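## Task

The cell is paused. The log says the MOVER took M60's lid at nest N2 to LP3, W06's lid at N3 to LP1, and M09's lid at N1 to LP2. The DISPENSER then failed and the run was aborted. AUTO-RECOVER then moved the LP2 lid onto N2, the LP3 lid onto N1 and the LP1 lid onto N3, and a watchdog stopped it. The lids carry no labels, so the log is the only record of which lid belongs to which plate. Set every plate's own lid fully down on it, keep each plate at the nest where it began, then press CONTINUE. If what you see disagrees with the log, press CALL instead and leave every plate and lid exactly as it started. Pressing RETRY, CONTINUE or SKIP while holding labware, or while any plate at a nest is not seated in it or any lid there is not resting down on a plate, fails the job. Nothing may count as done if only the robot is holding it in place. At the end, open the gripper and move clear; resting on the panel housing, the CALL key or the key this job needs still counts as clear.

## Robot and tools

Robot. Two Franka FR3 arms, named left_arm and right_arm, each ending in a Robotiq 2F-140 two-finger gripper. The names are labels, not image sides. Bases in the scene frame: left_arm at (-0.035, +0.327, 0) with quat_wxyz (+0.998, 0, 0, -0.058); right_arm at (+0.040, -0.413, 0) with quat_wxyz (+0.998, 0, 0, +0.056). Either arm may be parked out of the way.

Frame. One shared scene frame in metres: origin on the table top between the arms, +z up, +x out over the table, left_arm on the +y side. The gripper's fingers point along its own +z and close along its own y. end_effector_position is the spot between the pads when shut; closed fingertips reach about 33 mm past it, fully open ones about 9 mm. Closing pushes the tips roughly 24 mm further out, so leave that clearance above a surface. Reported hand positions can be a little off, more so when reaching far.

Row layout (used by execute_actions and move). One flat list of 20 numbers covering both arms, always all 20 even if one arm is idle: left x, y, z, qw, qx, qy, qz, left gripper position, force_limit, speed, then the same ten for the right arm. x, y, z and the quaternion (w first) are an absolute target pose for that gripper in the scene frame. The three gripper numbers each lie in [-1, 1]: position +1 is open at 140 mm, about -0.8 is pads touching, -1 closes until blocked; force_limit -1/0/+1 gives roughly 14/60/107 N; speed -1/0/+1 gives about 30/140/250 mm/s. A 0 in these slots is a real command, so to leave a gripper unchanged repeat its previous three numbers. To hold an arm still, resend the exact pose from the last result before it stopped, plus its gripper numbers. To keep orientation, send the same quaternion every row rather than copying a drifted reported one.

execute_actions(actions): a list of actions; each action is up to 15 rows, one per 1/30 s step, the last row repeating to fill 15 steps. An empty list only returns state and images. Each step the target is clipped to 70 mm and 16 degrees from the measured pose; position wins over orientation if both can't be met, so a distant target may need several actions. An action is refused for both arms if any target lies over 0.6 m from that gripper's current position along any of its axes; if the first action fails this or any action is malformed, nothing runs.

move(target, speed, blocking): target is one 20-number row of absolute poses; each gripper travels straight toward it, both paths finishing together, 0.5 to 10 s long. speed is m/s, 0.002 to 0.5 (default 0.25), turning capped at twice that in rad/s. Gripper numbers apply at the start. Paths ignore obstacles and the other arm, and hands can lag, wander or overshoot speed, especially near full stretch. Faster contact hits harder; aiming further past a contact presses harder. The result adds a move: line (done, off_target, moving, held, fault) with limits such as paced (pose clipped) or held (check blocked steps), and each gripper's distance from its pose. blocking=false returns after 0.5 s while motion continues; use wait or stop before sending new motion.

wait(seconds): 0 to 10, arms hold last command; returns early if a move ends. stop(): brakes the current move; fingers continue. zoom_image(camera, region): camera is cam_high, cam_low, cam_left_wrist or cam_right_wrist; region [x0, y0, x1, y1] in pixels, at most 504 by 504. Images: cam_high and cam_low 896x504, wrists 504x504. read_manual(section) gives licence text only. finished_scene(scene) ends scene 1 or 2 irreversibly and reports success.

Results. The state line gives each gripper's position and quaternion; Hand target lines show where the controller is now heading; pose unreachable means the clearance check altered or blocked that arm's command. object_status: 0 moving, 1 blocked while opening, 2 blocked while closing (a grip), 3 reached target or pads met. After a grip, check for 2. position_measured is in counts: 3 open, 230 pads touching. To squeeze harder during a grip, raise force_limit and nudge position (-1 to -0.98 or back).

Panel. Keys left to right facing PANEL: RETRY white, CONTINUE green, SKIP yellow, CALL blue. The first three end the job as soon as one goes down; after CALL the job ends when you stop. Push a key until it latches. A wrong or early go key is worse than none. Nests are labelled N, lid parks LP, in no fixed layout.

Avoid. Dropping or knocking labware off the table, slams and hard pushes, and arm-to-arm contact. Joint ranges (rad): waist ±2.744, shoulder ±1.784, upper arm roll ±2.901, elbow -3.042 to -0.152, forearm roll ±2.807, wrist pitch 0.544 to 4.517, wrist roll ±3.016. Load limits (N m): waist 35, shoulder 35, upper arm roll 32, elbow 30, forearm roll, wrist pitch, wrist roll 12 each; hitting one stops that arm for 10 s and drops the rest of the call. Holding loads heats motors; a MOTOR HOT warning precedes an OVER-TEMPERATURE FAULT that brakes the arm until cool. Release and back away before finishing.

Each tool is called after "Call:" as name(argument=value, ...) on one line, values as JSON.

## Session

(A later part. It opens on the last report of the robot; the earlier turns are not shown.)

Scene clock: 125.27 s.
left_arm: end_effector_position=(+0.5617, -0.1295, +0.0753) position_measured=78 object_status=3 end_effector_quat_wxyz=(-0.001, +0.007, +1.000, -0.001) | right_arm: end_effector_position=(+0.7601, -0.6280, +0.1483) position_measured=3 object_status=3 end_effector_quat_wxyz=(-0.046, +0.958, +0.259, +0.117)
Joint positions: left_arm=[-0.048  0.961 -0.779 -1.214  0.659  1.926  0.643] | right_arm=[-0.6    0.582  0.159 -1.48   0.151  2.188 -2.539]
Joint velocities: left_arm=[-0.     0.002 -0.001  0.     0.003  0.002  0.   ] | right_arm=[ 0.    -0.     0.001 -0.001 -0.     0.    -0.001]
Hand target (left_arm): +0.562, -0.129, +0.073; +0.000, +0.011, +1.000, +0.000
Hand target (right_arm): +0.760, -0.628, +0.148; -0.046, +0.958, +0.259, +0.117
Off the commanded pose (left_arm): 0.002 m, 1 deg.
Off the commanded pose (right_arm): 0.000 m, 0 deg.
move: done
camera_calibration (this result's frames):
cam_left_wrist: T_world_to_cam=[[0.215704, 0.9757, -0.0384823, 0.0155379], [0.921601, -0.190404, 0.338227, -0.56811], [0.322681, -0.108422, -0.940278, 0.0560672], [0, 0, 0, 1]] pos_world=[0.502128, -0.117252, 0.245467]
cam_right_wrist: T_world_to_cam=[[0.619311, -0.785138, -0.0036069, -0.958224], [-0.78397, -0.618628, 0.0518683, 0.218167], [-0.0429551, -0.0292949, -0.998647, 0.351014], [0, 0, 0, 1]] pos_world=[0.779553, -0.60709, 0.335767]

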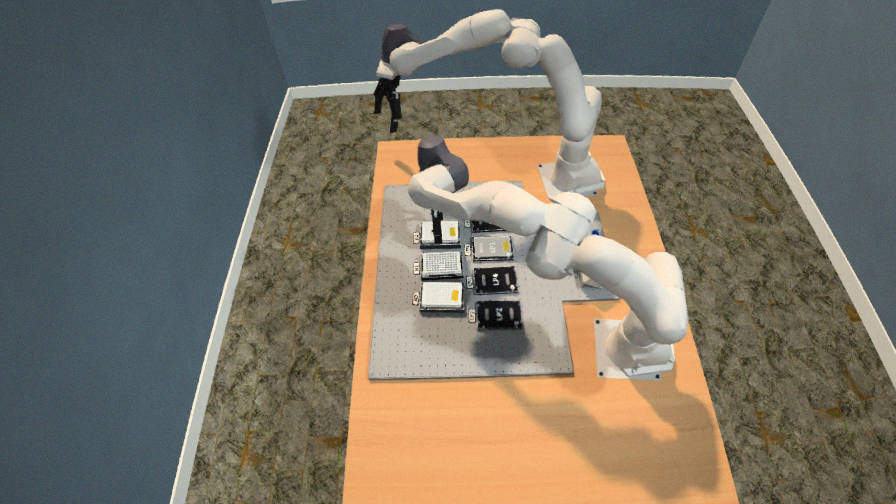

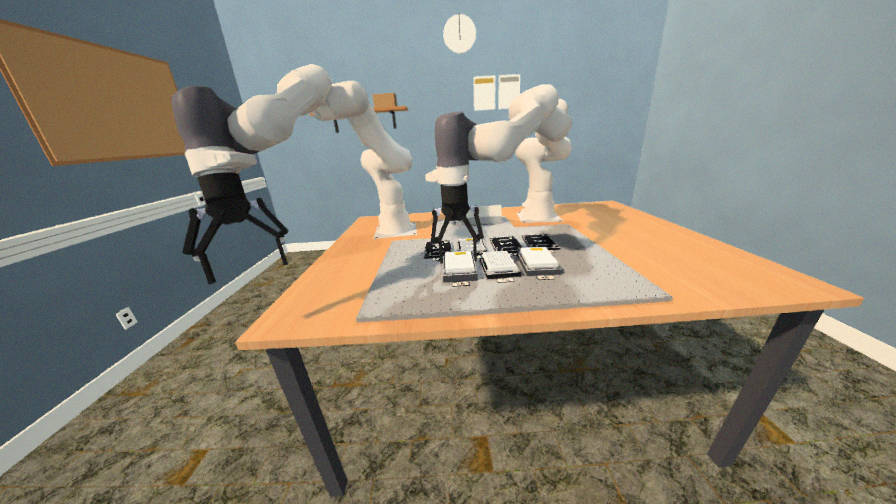

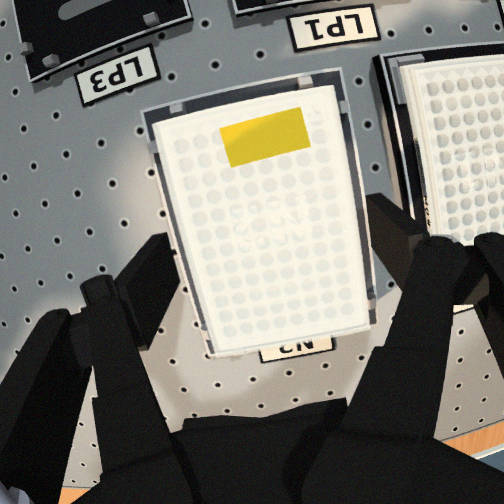

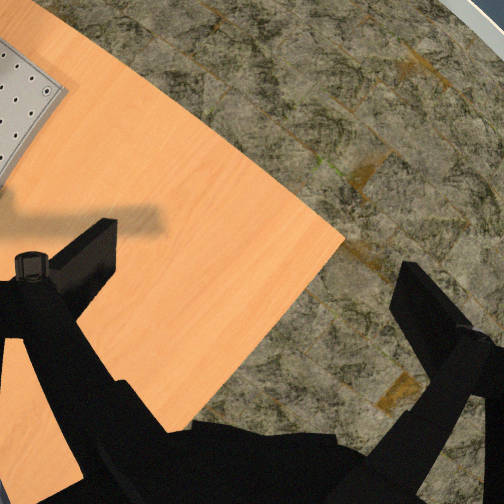

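Call:
move(target=[0.562,-0.1276,0.072,0,0.011,1,0,0.4,-1,-0.5,0.7601,-0.628,0.1483,-0.046,0.958,0.259,0.117,1,0,0], speed=0.004)

Call:
move(target=[0.562,-0.1276,0.072,0,0.011,1,0,-1,-1,-1,0.7601,-0.628,0.1483,-0.046,0.958,0.259,0.117,1,0,0], speed=0.004)

Call:
zoom_image(camera="cam_left_wrist", region=[100,40,420,380])

Scene clock: 131.23 s.
left_arm: end_effector_position=(+0.5608, -0.1291, +0.0733) position_measured=78 object_status=3 end_effector_quat_wxyz=(-0.001, +0.008, +1.000, -0.001) | right_arm: end_effector_position=(+0.7601, -0.6280, +0.1483) position_measured=3 object_status=3 end_effector_quat_wxyz=(-0.046, +0.958, +0.259, +0.117)
Joint positions: left_arm=[-0.046  0.962 -0.779 -1.22   0.66   1.93   0.643] | right_arm=[-0.6    0.582  0.159 -1.48   0.151  2.188 -2.539]
Joint velocities: left_arm=[ 0.001 -0.     0.    -0.     0.001  0.001  0.003] | right_arm=[ 0.    -0.001 -0.001 -0.    -0.    -0.001 -0.001]
Hand target (left_arm): +0.562, -0.128, +0.072; -0.000, +0.011, +1.000, +0.000
Hand target (right_arm): +0.760, -0.628, +0.148; -0.046, +0.958, +0.259, +0.117
Off the commanded pose (left_arm): 0.002 m, 0 deg.
Off the commanded pose (right_arm): 0.000 m, 0 deg.
move: done
camera_calibration (this result's frames):
cam_left_wrist: T_world_to_cam=[[0.217388, 0.975326, -0.0384936, 0.0142347], [0.921614, -0.192107, 0.337229, -0.566694], [0.321513, -0.108786, -0.940635, 0.0551493], [0, 0, 0, 1]] pos_world=[0.501447, -0.11675, 0.243529]
cam_right_wrist: T_world_to_cam=[[0.619311, -0.785138, -0.00360687, -0.958224], [-0.78397, -0.618628, 0.0518681, 0.218167], [-0.0429549, -0.0292948, -0.998647, 0.351014], [0, 0, 0, 1]] pos_world=[0.779553, -0.60709, 0.335767]

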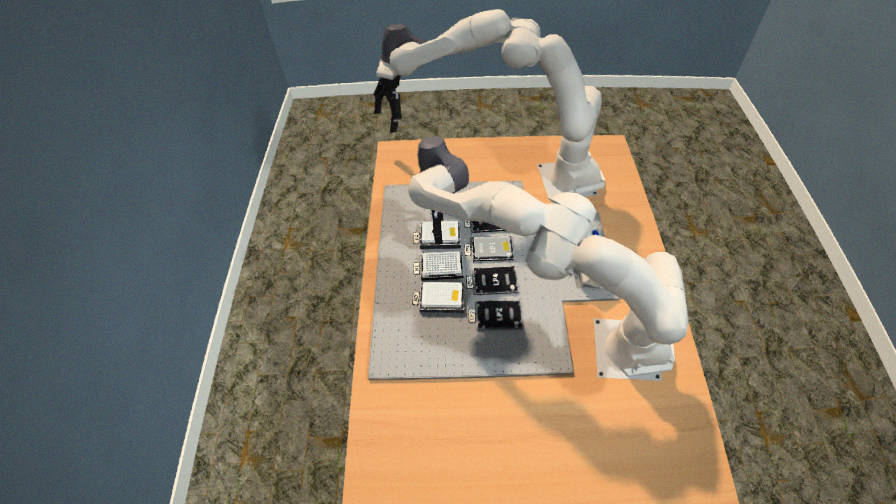

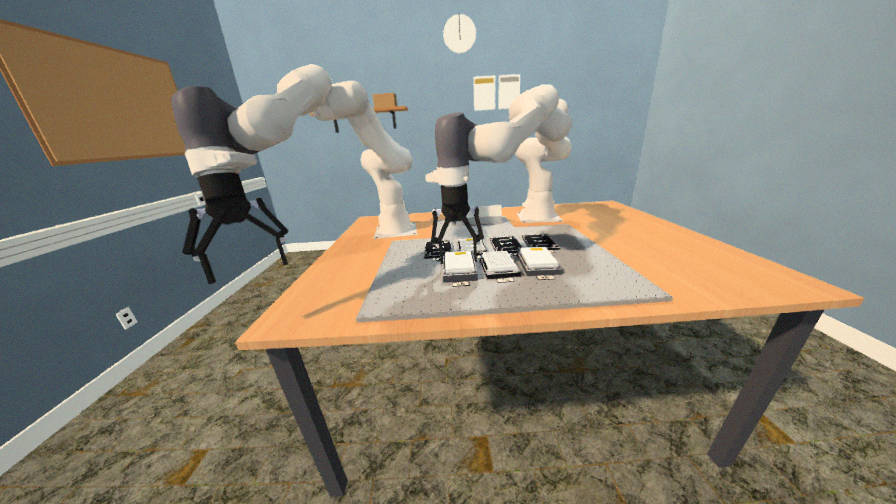

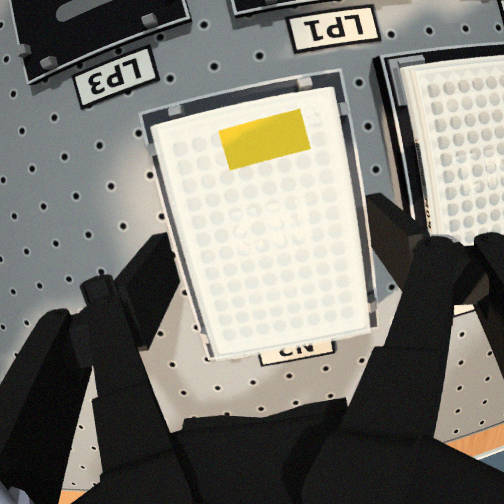

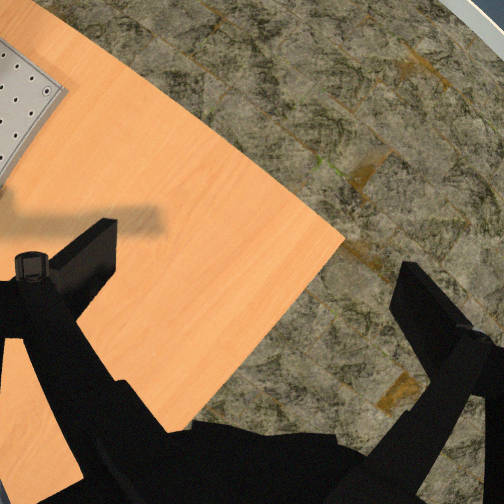

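Scene clock: 132.37 s.
left_arm: end_effector_position=(+0.5609, -0.1291, +0.0734) position_measured=101 object_status=2 end_effector_quat_wxyz=(-0.001, +0.008, +1.000, -0.001) | right_arm: end_effector_position=(+0.7601, -0.6280, +0.1483) position_measured=3 object_status=3 end_effector_quat_wxyz=(-0.046, +0.958, +0.259, +0.117)
Joint positions: left_arm=[-0.046  0.961 -0.779 -1.22   0.66   1.93   0.643] | right_arm=[-0.6    0.582  0.159 -1.48   0.151  2.188 -2.539]
Joint velocities: left_arm=[-0.     0.001  0.001  0.001  0.001 -0.001  0.001] | right_arm=[ 0.001  0.001 -0.001 -0.001  0.001  0.001 -0.   ]
Hand target (left_arm): +0.562, -0.128, +0.072; -0.000, +0.011, +1.000, +0.000
Hand target (right_arm): +0.760, -0.628, +0.148; -0.046, +0.958, +0.259, +0.117
Off the commanded pose (left_arm): 0.002 m, 0 deg.
Off the commanded pose (right_arm): 0.000 m, 0 deg.
move: done
camera_calibration (this result's frames):
cam_left_wrist: T_world_to_cam=[[0.217403, 0.975321, -0.0385397, 0.0142335], [0.921512, -0.192071, 0.337526, -0.566785], [0.321794, -0.108894, -0.940527, 0.0550952], [0, 0, 0, 1]] pos_world=[0.501475, -0.116746, 0.243672]
cam_right_wrist: T_world_to_cam=[[0.619311, -0.785138, -0.00360689, -0.958224], [-0.78397, -0.618628, 0.0518683, 0.218167], [-0.0429551, -0.0292949, -0.998647, 0.351014], [0, 0, 0, 1]] pos_world=[0.779553, -0.60709, 0.335767]

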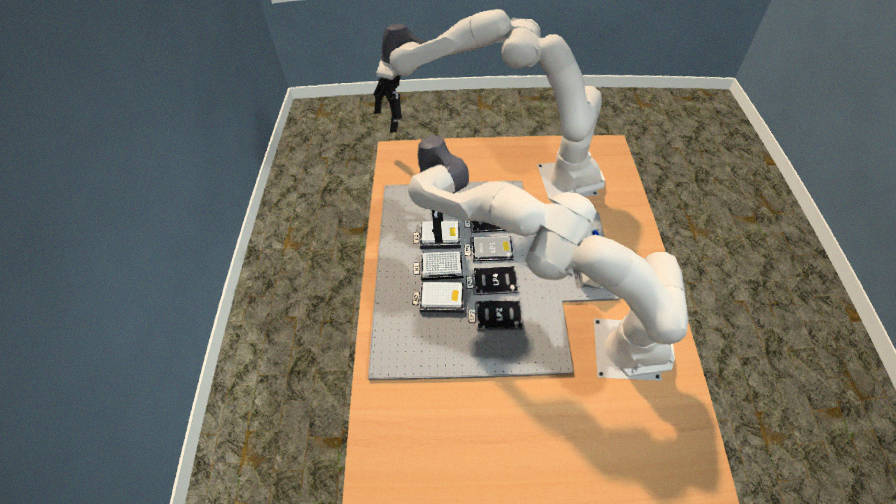

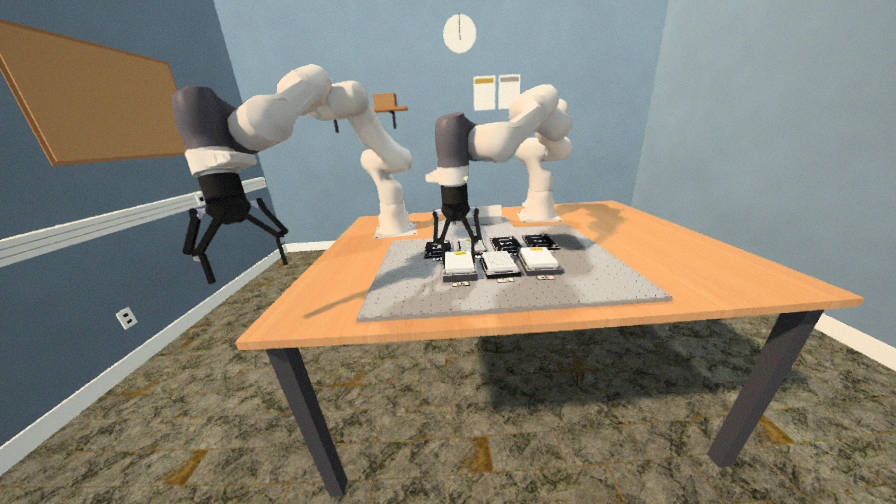

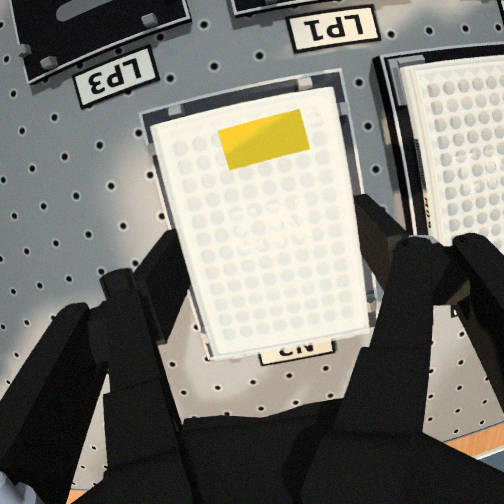

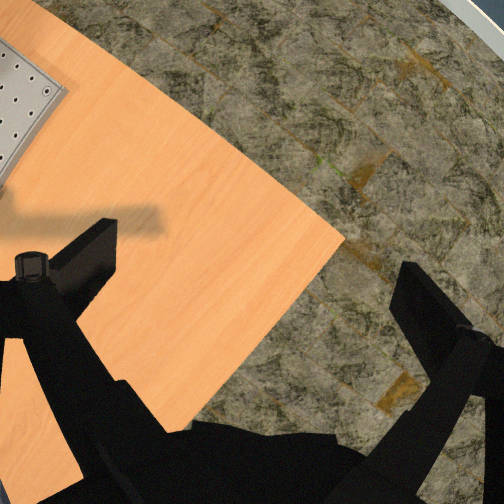

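Region (100, 40, 420, 380) of cam_left_wrist's 504x504 image, scaled by 1.482, with more detail than that image has; it fills the left 474 columns of this view, and the rest is white.

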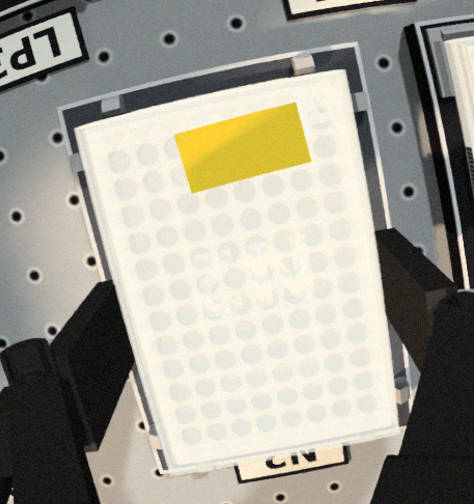

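Call:
move(target=[0.561,-0.1287,0.089,0,0.010,1,0,-1,-1,-1,0.7601,-0.628,0.1483,-0.046,0.958,0.259,0.117,1,0,0], speed=0.015)

Scene clock: 136.23 s.
left_arm: end_effector_position=(+0.5606, -0.1289, +0.0864) position_measured=101 object_status=2 end_effector_quat_wxyz=(+0.000, +0.008, +1.000, +0.001) | right_arm: end_effector_position=(+0.7601, -0.6280, +0.1483) position_measured=3 object_status=3 end_effector_quat_wxyz=(-0.046, +0.958, +0.259, +0.117)
Joint positions: left_arm=[-0.044  0.948 -0.791 -1.212  0.66   1.906  0.643] | right_arm=[-0.6    0.582  0.159 -1.48   0.151  2.188 -2.539]
Joint velocities: left_arm=[ 0.003  0.    -0.006  0.001  0.    -0.009  0.001] | right_arm=[ 0.001  0.002  0.001 -0.001  0.001  0.     0.   ]
Hand target (left_arm): +0.561, -0.129, +0.089; -0.000, +0.010, +1.000, -0.000
Hand target (right_arm): +0.760, -0.628, +0.148; -0.046, +0.958, +0.259, +0.117
Off the commanded pose (left_arm): 0.003 m, 0 deg.
Off the commanded pose (right_arm): 0.000 m, 0 deg.
move: done
camera_calibration (this result's frames):
cam_left_wrist: T_world_to_cam=[[0.217665, 0.975405, -0.0347313, 0.0141007], [0.92071, -0.19339, 0.33896, -0.570711], [0.323906, -0.105757, -0.94016, 0.0665977], [0, 0, 0, 1]] pos_world=[0.500819, -0.117081, 0.25655]
cam_right_wrist: T_world_to_cam=[[0.619311, -0.785138, -0.00360679, -0.958224], [-0.78397, -0.618628, 0.0518683, 0.218167], [-0.042955, -0.029295, -0.998647, 0.351013], [0, 0, 0, 1]] pos_world=[0.779553, -0.60709, 0.335767]

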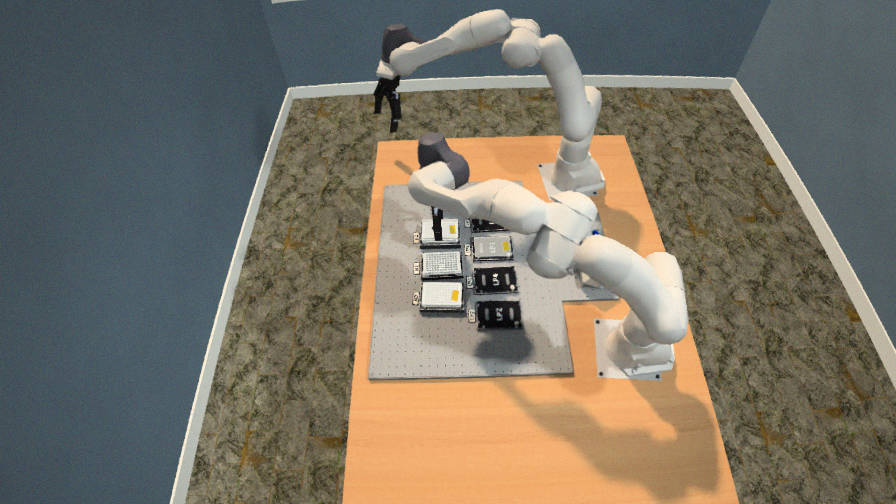

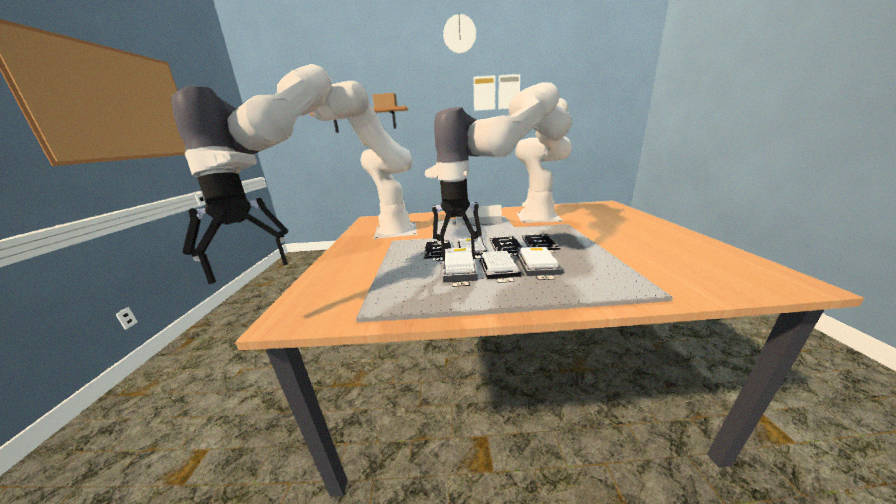

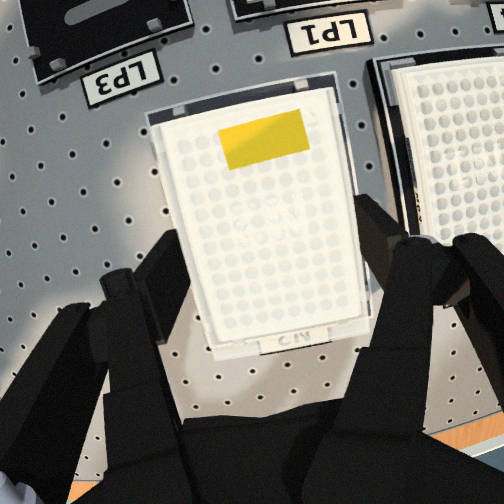

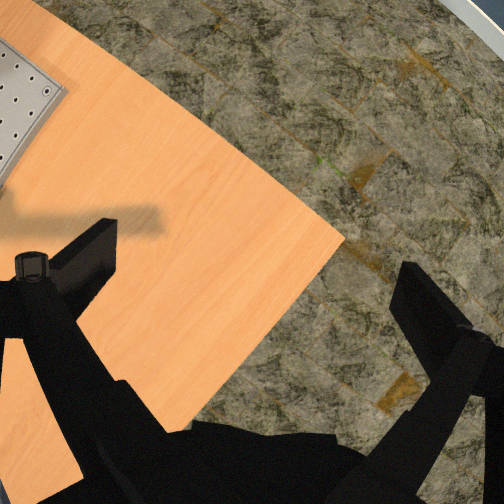

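Call:
move(target=[0.561,-0.125,0.098,0,0.010,1,0,-1,-1,-1,0.7601,-0.628,0.1483,-0.046,0.958,0.259,0.117,1,0,0], speed=0.04)

Call:
move(target=[0.556,0.001,0.096,0,-0.013,1,0,-1,-1,-1,0.7601,-0.628,0.1483,-0.046,0.958,0.259,0.117,1,0,0], speed=0.1)

Call:
move(target=[0.556,0.001,0.078,0,-0.013,1,0,-1,-1,-1,0.7601,-0.628,0.1483,-0.046,0.958,0.259,0.117,1,0,0], speed=0.02)

Call:
zoom_image(camera="cam_left_wrist", region=[100,40,420,380])

Scene clock: 141.77 s.
left_arm: end_effector_position=(+0.5624, -0.1250, +0.0969) position_measured=101 object_status=2 end_effector_quat_wxyz=(+0.001, +0.006, +1.000, -0.000) | right_arm: end_effector_position=(+0.7601, -0.6280, +0.1483) position_measured=3 object_status=3 end_effector_quat_wxyz=(-0.046, +0.958, +0.259, +0.117)
Joint positions: left_arm=[-0.029  0.933 -0.804 -1.217  0.658  1.895  0.645] | right_arm=[-0.6    0.582  0.159 -1.48   0.151  2.188 -2.539]
Joint velocities: left_arm=[ 0.003  0.001 -0.007 -0.003  0.002 -0.009  0.002] | right_arm=[-0.001 -0.     0.    -0.     0.     0.    -0.   ]
Hand target (left_arm): +0.561, -0.125, +0.098; -0.000, +0.010, +1.000, -0.000
Hand target (right_arm): +0.760, -0.628, +0.148; -0.046, +0.958, +0.259, +0.117
Off the commanded pose (left_arm): 0.002 m, 0 deg.
Off the commanded pose (right_arm): 0.000 m, 0 deg.
move: done
camera_calibration (this result's frames):
cam_left_wrist: T_world_to_cam=[[0.214508, 0.976071, -0.0356718, 0.0122401], [0.920564, -0.189834, 0.341358, -0.574814], [0.326418, -0.106062, -0.939256, 0.0747993], [0, 0, 0, 1]] pos_world=[0.502111, -0.113133, 0.26691]
cam_right_wrist: T_world_to_cam=[[0.619311, -0.785138, -0.00360691, -0.958224], [-0.78397, -0.618628, 0.0518681, 0.218167], [-0.0429549, -0.0292947, -0.998647, 0.351014], [0, 0, 0, 1]] pos_world=[0.779553, -0.60709, 0.335767]

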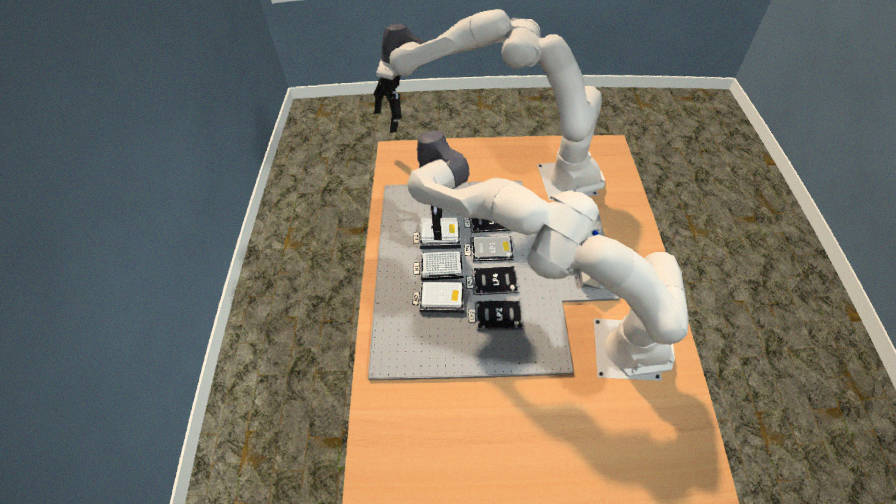

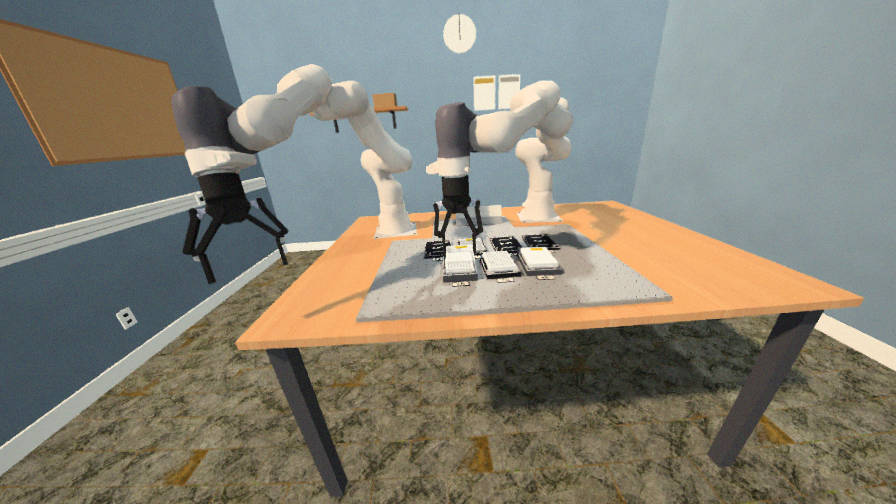

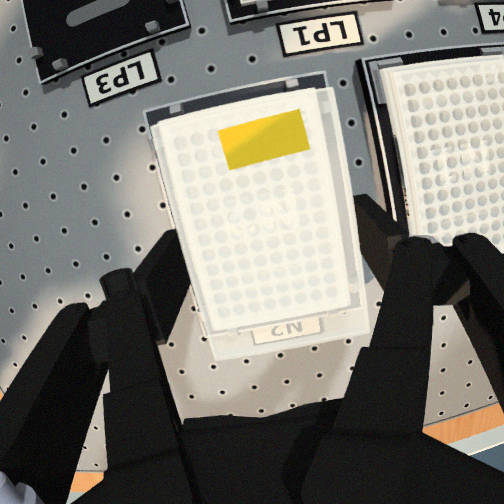

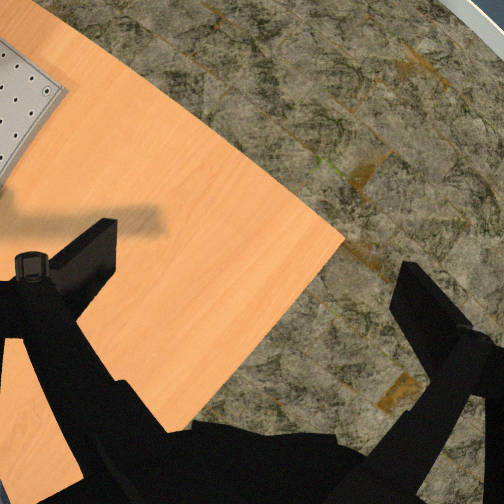

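Scene clock: 143.63 s.
left_arm: end_effector_position=(+0.5555, +0.0020, +0.0948) position_measured=101 object_status=2 end_effector_quat_wxyz=(-0.002, -0.020, +1.000, +0.000) | right_arm: end_effector_position=(+0.7601, -0.6280, +0.1483) position_measured=3 object_status=3 end_effector_quat_wxyz=(-0.046, +0.958, +0.259, +0.117)
Joint positions: left_arm=[ 0.345  0.736 -0.912 -1.645  0.64   2.051  0.664] | right_arm=[-0.6    0.582  0.159 -1.48   0.151  2.188 -2.539]
Joint velocities: left_arm=[ 0.003  0.001 -0.001 -0.001 -0.001  0.003  0.003] | right_arm=[ 0.    -0.    -0.001 -0.     0.     0.     0.002]
Hand target (left_arm): +0.556, +0.002, +0.096; +0.000, -0.015, +1.000, -0.000
Hand target (right_arm): +0.760, -0.628, +0.148; -0.046, +0.958, +0.259, +0.117
Off the commanded pose (left_arm): 0.002 m, 1 deg.
Off the commanded pose (right_arm): 0.000 m, 0 deg.
move: done
camera_calibration (this result's frames):
cam_left_wrist: T_world_to_cam=[[0.163595, 0.985866, -0.0361229, -0.082028], [0.931251, -0.14224, 0.335469, -0.549126], [0.325589, -0.0885204, -0.941359, 0.0891387], [0, 0, 0, 1]] pos_world=[0.495771, 0.0106515, 0.265163]
cam_right_wrist: T_world_to_cam=[[0.619311, -0.785138, -0.00360681, -0.958224], [-0.78397, -0.618628, 0.0518683, 0.218167], [-0.0429551, -0.029295, -0.998647, 0.351013], [0, 0, 0, 1]] pos_world=[0.779553, -0.60709, 0.335767]

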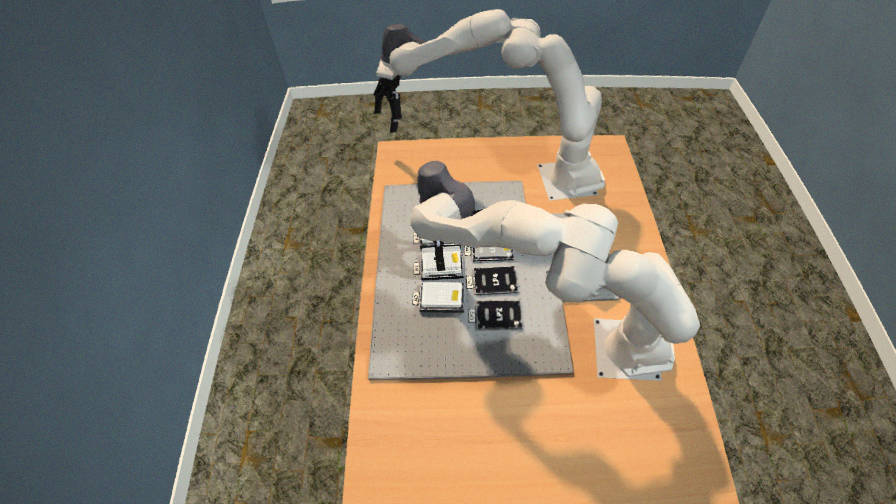

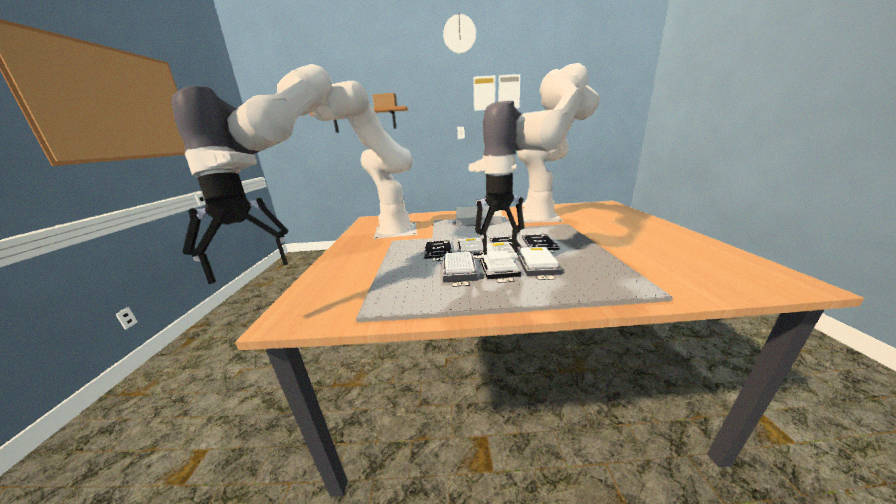

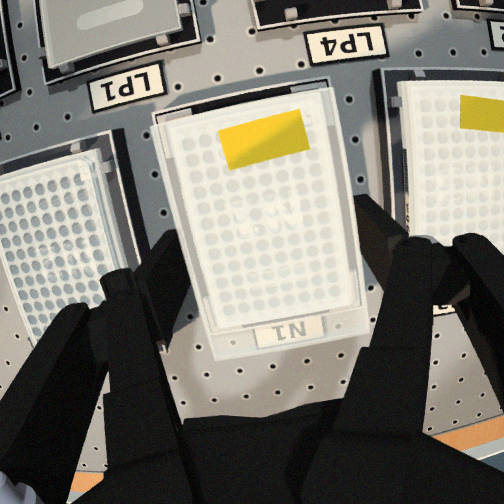

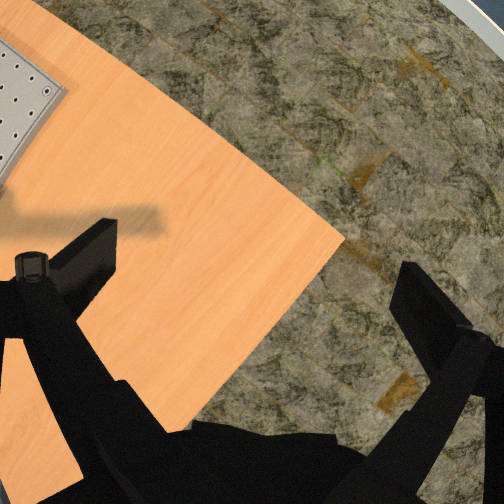

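Scene clock: 144.73 s.
left_arm: end_effector_position=(+0.5560, +0.0013, +0.0799) position_measured=101 object_status=2 end_effector_quat_wxyz=(-0.001, -0.015, +1.000, -0.000) | right_arm: end_effector_position=(+0.7601, -0.6280, +0.1483) position_measured=3 object_status=3 end_effector_quat_wxyz=(-0.046, +0.958, +0.259, +0.117)
Joint positions: left_arm=[ 0.337  0.755 -0.897 -1.652  0.658  2.077  0.664] | right_arm=[-0.6    0.582  0.159 -1.48   0.151  2.188 -2.539]
Joint velocities: left_arm=[-0.001 -0.     0.001  0.001  0.001  0.009  0.003] | right_arm=[-0.     0.002  0.001  0.     0.     0.001 -0.001]
Hand target (left_arm): +0.556, +0.001, +0.078; -0.000, -0.013, +1.000, +0.000
Hand target (right_arm): +0.760, -0.628, +0.148; -0.046, +0.958, +0.259, +0.117
Off the commanded pose (left_arm): 0.002 m, 0 deg.
Off the commanded pose (right_arm): 0.000 m, 0 deg.
move: done
camera_calibration (this result's frames):
cam_left_wrist: T_world_to_cam=[[0.173803, 0.984092, -0.0368137, -0.0875974], [0.928975, -0.151434, 0.337747, -0.543625], [0.326799, -0.0929005, -0.940517, 0.074114], [0, 0, 0, 1]] pos_world=[0.496019, 0.0107656, 0.250088]
cam_right_wrist: T_world_to_cam=[[0.619311, -0.785138, -0.00360679, -0.958224], [-0.78397, -0.618628, 0.0518682, 0.218167], [-0.0429549, -0.0292949, -0.998647, 0.351013], [0, 0, 0, 1]] pos_world=[0.779553, -0.60709, 0.335767]

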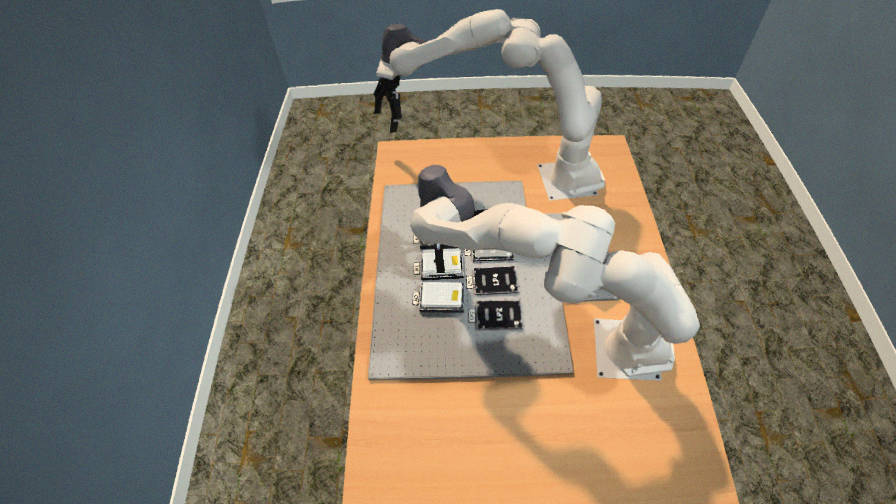

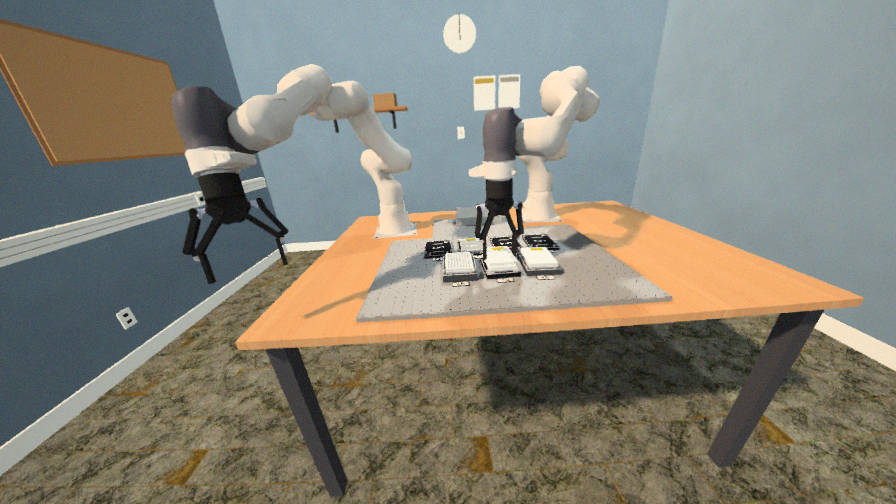

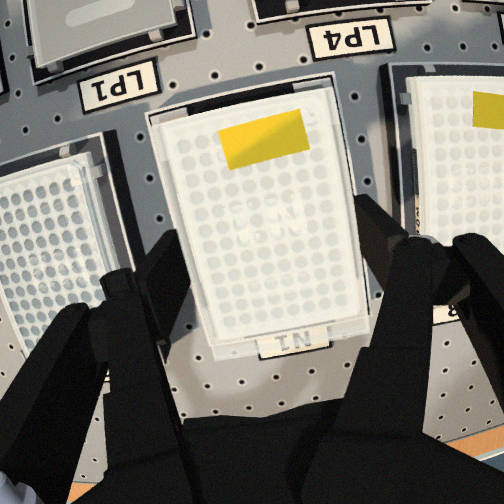

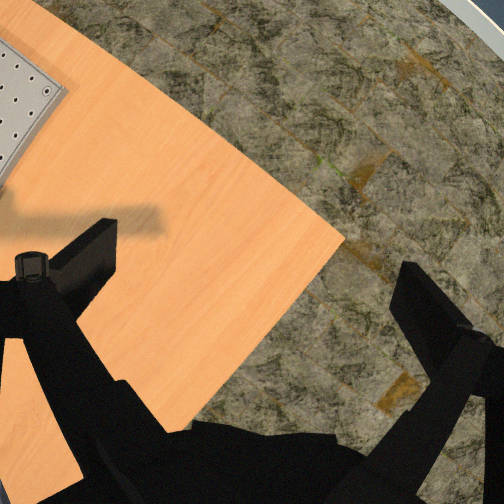

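Region (100, 40, 420, 380) of cam_left_wrist's 504x504 image, scaled by 1.482, with more detail than that image has; it fills the left 474 columns of this view, and the rest is white.

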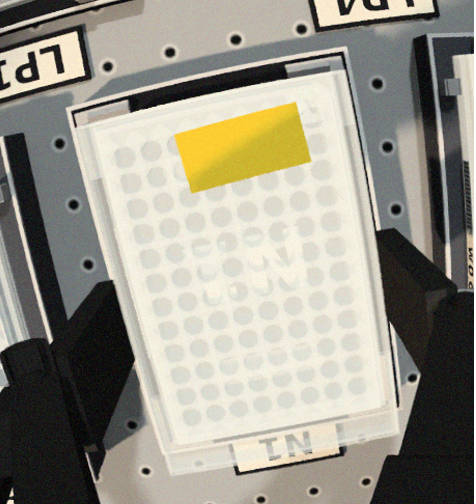

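Call:
move(target=[0.5555,0.0008,0.0642,0,-0.013,1,0,-1,-1,-1,0.7601,-0.628,0.1483,-0.046,0.958,0.259,0.117,1,0,0], speed=0.008)

Call:
zoom_image(camera="cam_left_wrist", region=[100,40,420,380])

Scene clock: 150.20 s.
left_arm: end_effector_position=(+0.5560, +0.0010, +0.0663) position_measured=101 object_status=2 end_effector_quat_wxyz=(+0.000, -0.012, +1.000, -0.000) | right_arm: end_effector_position=(+0.7601, -0.6280, +0.1483) position_measured=3 object_status=3 end_effector_quat_wxyz=(-0.046, +0.958, +0.259, +0.117)
Joint positions: left_arm=[ 0.322  0.767 -0.874 -1.659  0.665  2.104  0.664] | right_arm=[-0.6    0.582  0.159 -1.48   0.151  2.188 -2.539]
Joint velocities: left_arm=[-0.004 -0.001  0.006 -0.001  0.001  0.007 -0.002] | right_arm=[ 0.     0.     0.001 -0.     0.     0.001 -0.   ]
Hand target (left_arm): +0.556, +0.001, +0.064; +0.000, -0.013, +1.000, +0.000
Hand target (right_arm): +0.760, -0.628, +0.148; -0.046, +0.958, +0.259, +0.117
Off the commanded pose (left_arm): 0.002 m, 0 deg.
Off the commanded pose (right_arm): 0.000 m, 0 deg.
move: done
camera_calibration (this result's frames):
cam_left_wrist: T_world_to_cam=[[0.178428, 0.983266, -0.0367524, -0.0903459], [0.927822, -0.155697, 0.338976, -0.538458], [0.327581, -0.0945824, -0.940077, 0.0608378], [0, 0, 0, 1]] pos_world=[0.495784, 0.0107521, 0.236396]
cam_right_wrist: T_world_to_cam=[[0.619311, -0.785138, -0.00360693, -0.958224], [-0.78397, -0.618628, 0.0518681, 0.218167], [-0.0429549, -0.0292947, -0.998647, 0.351014], [0, 0, 0, 1]] pos_world=[0.779553, -0.60709, 0.335767]

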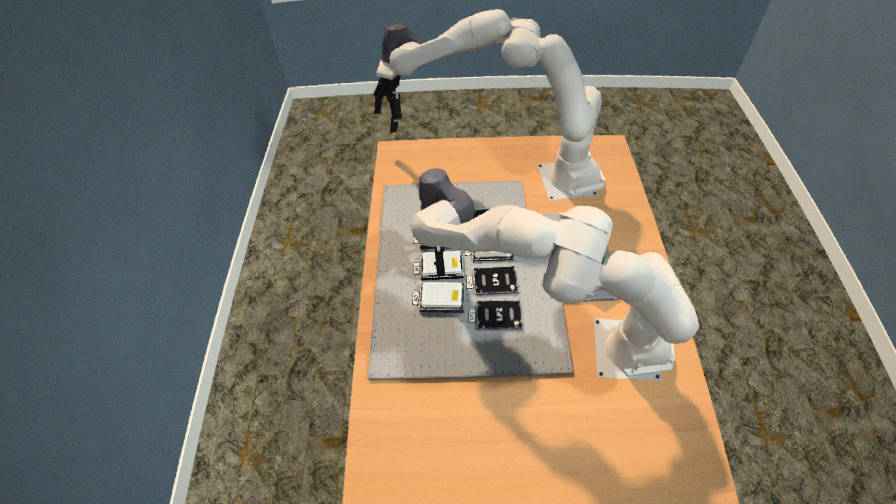

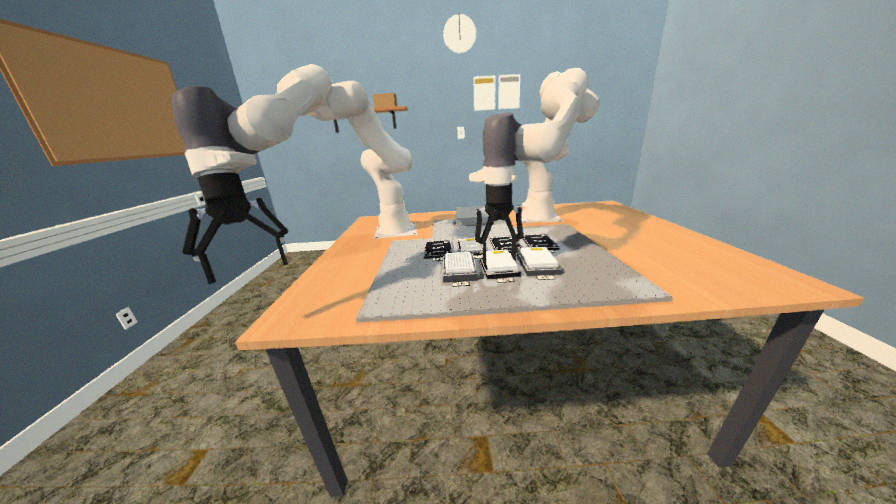

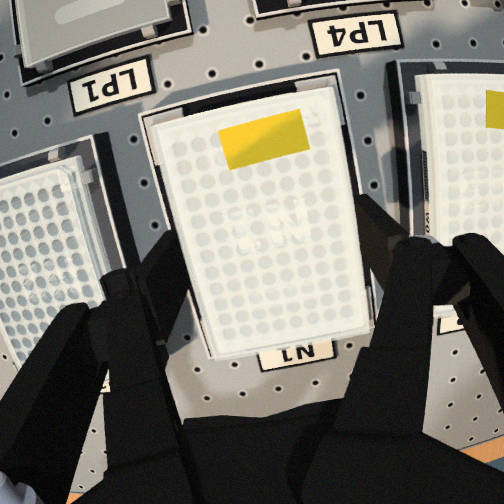

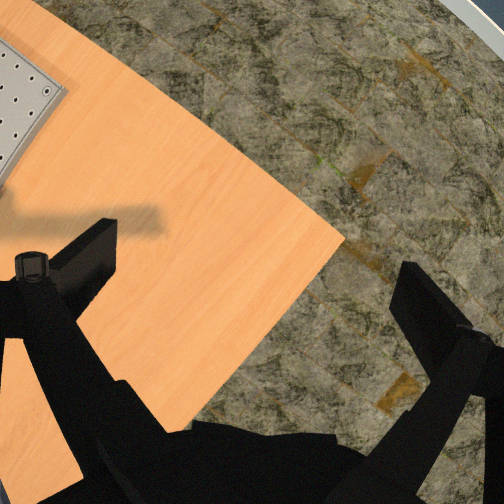

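Region (100, 40, 420, 380) of cam_left_wrist's 504x504 image, scaled by 1.482, with more detail than that image has; it fills the left 474 columns of this view, and the rest is white.

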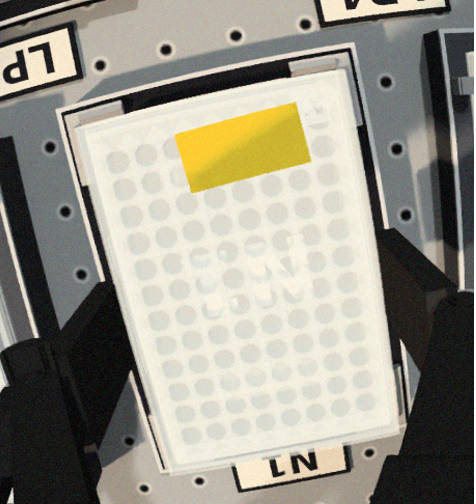

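Call:
execute_actions(actions=[])

Scene clock: 163.73 s.
left_arm: end_effector_position=(+0.5560, +0.0008, +0.0661) position_measured=101 object_status=2 end_effector_quat_wxyz=(+0.000, -0.012, +1.000, -0.000) | right_arm: end_effector_position=(+0.7601, -0.6280, +0.1483) position_measured=3 object_status=3 end_effector_quat_wxyz=(-0.046, +0.958, +0.259, +0.117)
Joint positions: left_arm=[ 0.322  0.767 -0.873 -1.66   0.665  2.105  0.664] | right_arm=[-0.6    0.582  0.159 -1.48   0.151  2.188 -2.539]
Joint velocities: left_arm=[-0.001  0.     0.001 -0.    -0.     0.     0.   ] | right_arm=[-0.001  0.001 -0.001  0.     0.001  0.001  0.001]
Hand target (left_arm): +0.556, +0.001, +0.064; +0.000, -0.013, +1.000, +0.000
Hand target (right_arm): +0.760, -0.628, +0.148; -0.046, +0.958, +0.259, +0.117
Off the commanded pose (left_arm): 0.002 m, 0 deg.
Off the commanded pose (right_arm): 0.000 m, 0 deg.
camera_calibration (this result's frames):
cam_left_wrist: T_world_to_cam=[[0.178659, 0.983214, -0.0370165, -0.0902585], [0.927639, -0.155782, 0.339437, -0.538411], [0.327972, -0.0949815, -0.9399, 0.0604148], [0, 0, 0, 1]] pos_world=[0.495763, 0.0106071, 0.236199]
cam_right_wrist: T_world_to_cam=[[0.619311, -0.785138, -0.00360693, -0.958224], [-0.78397, -0.618628, 0.0518681, 0.218167], [-0.0429549, -0.0292947, -0.998647, 0.351014], [0, 0, 0, 1]] pos_world=[0.779553, -0.60709, 0.335767]

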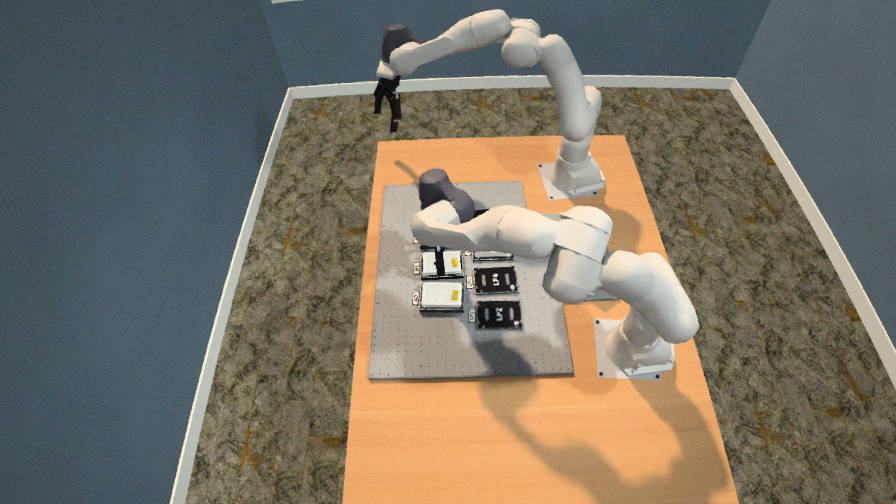

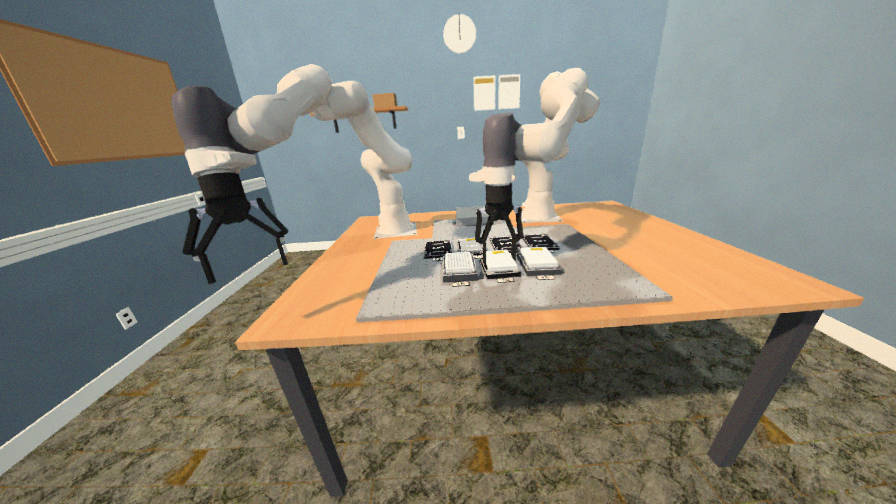

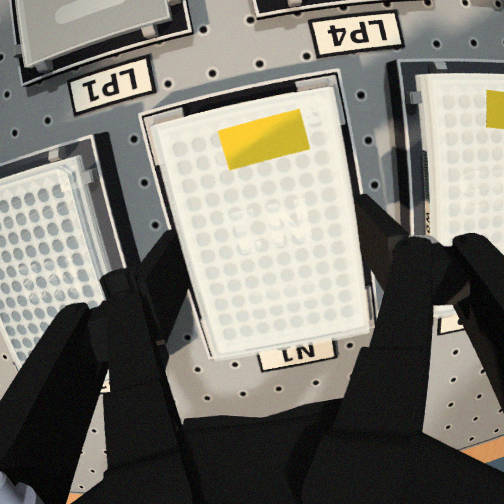

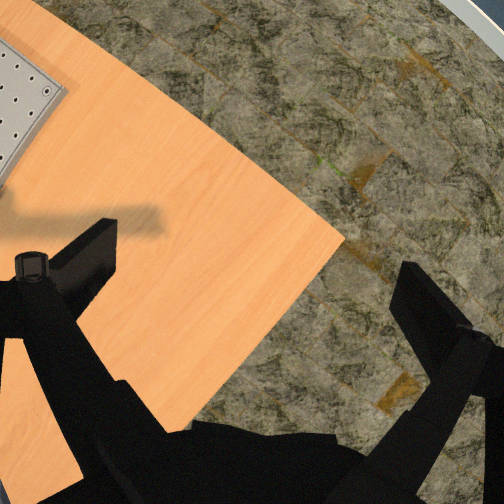

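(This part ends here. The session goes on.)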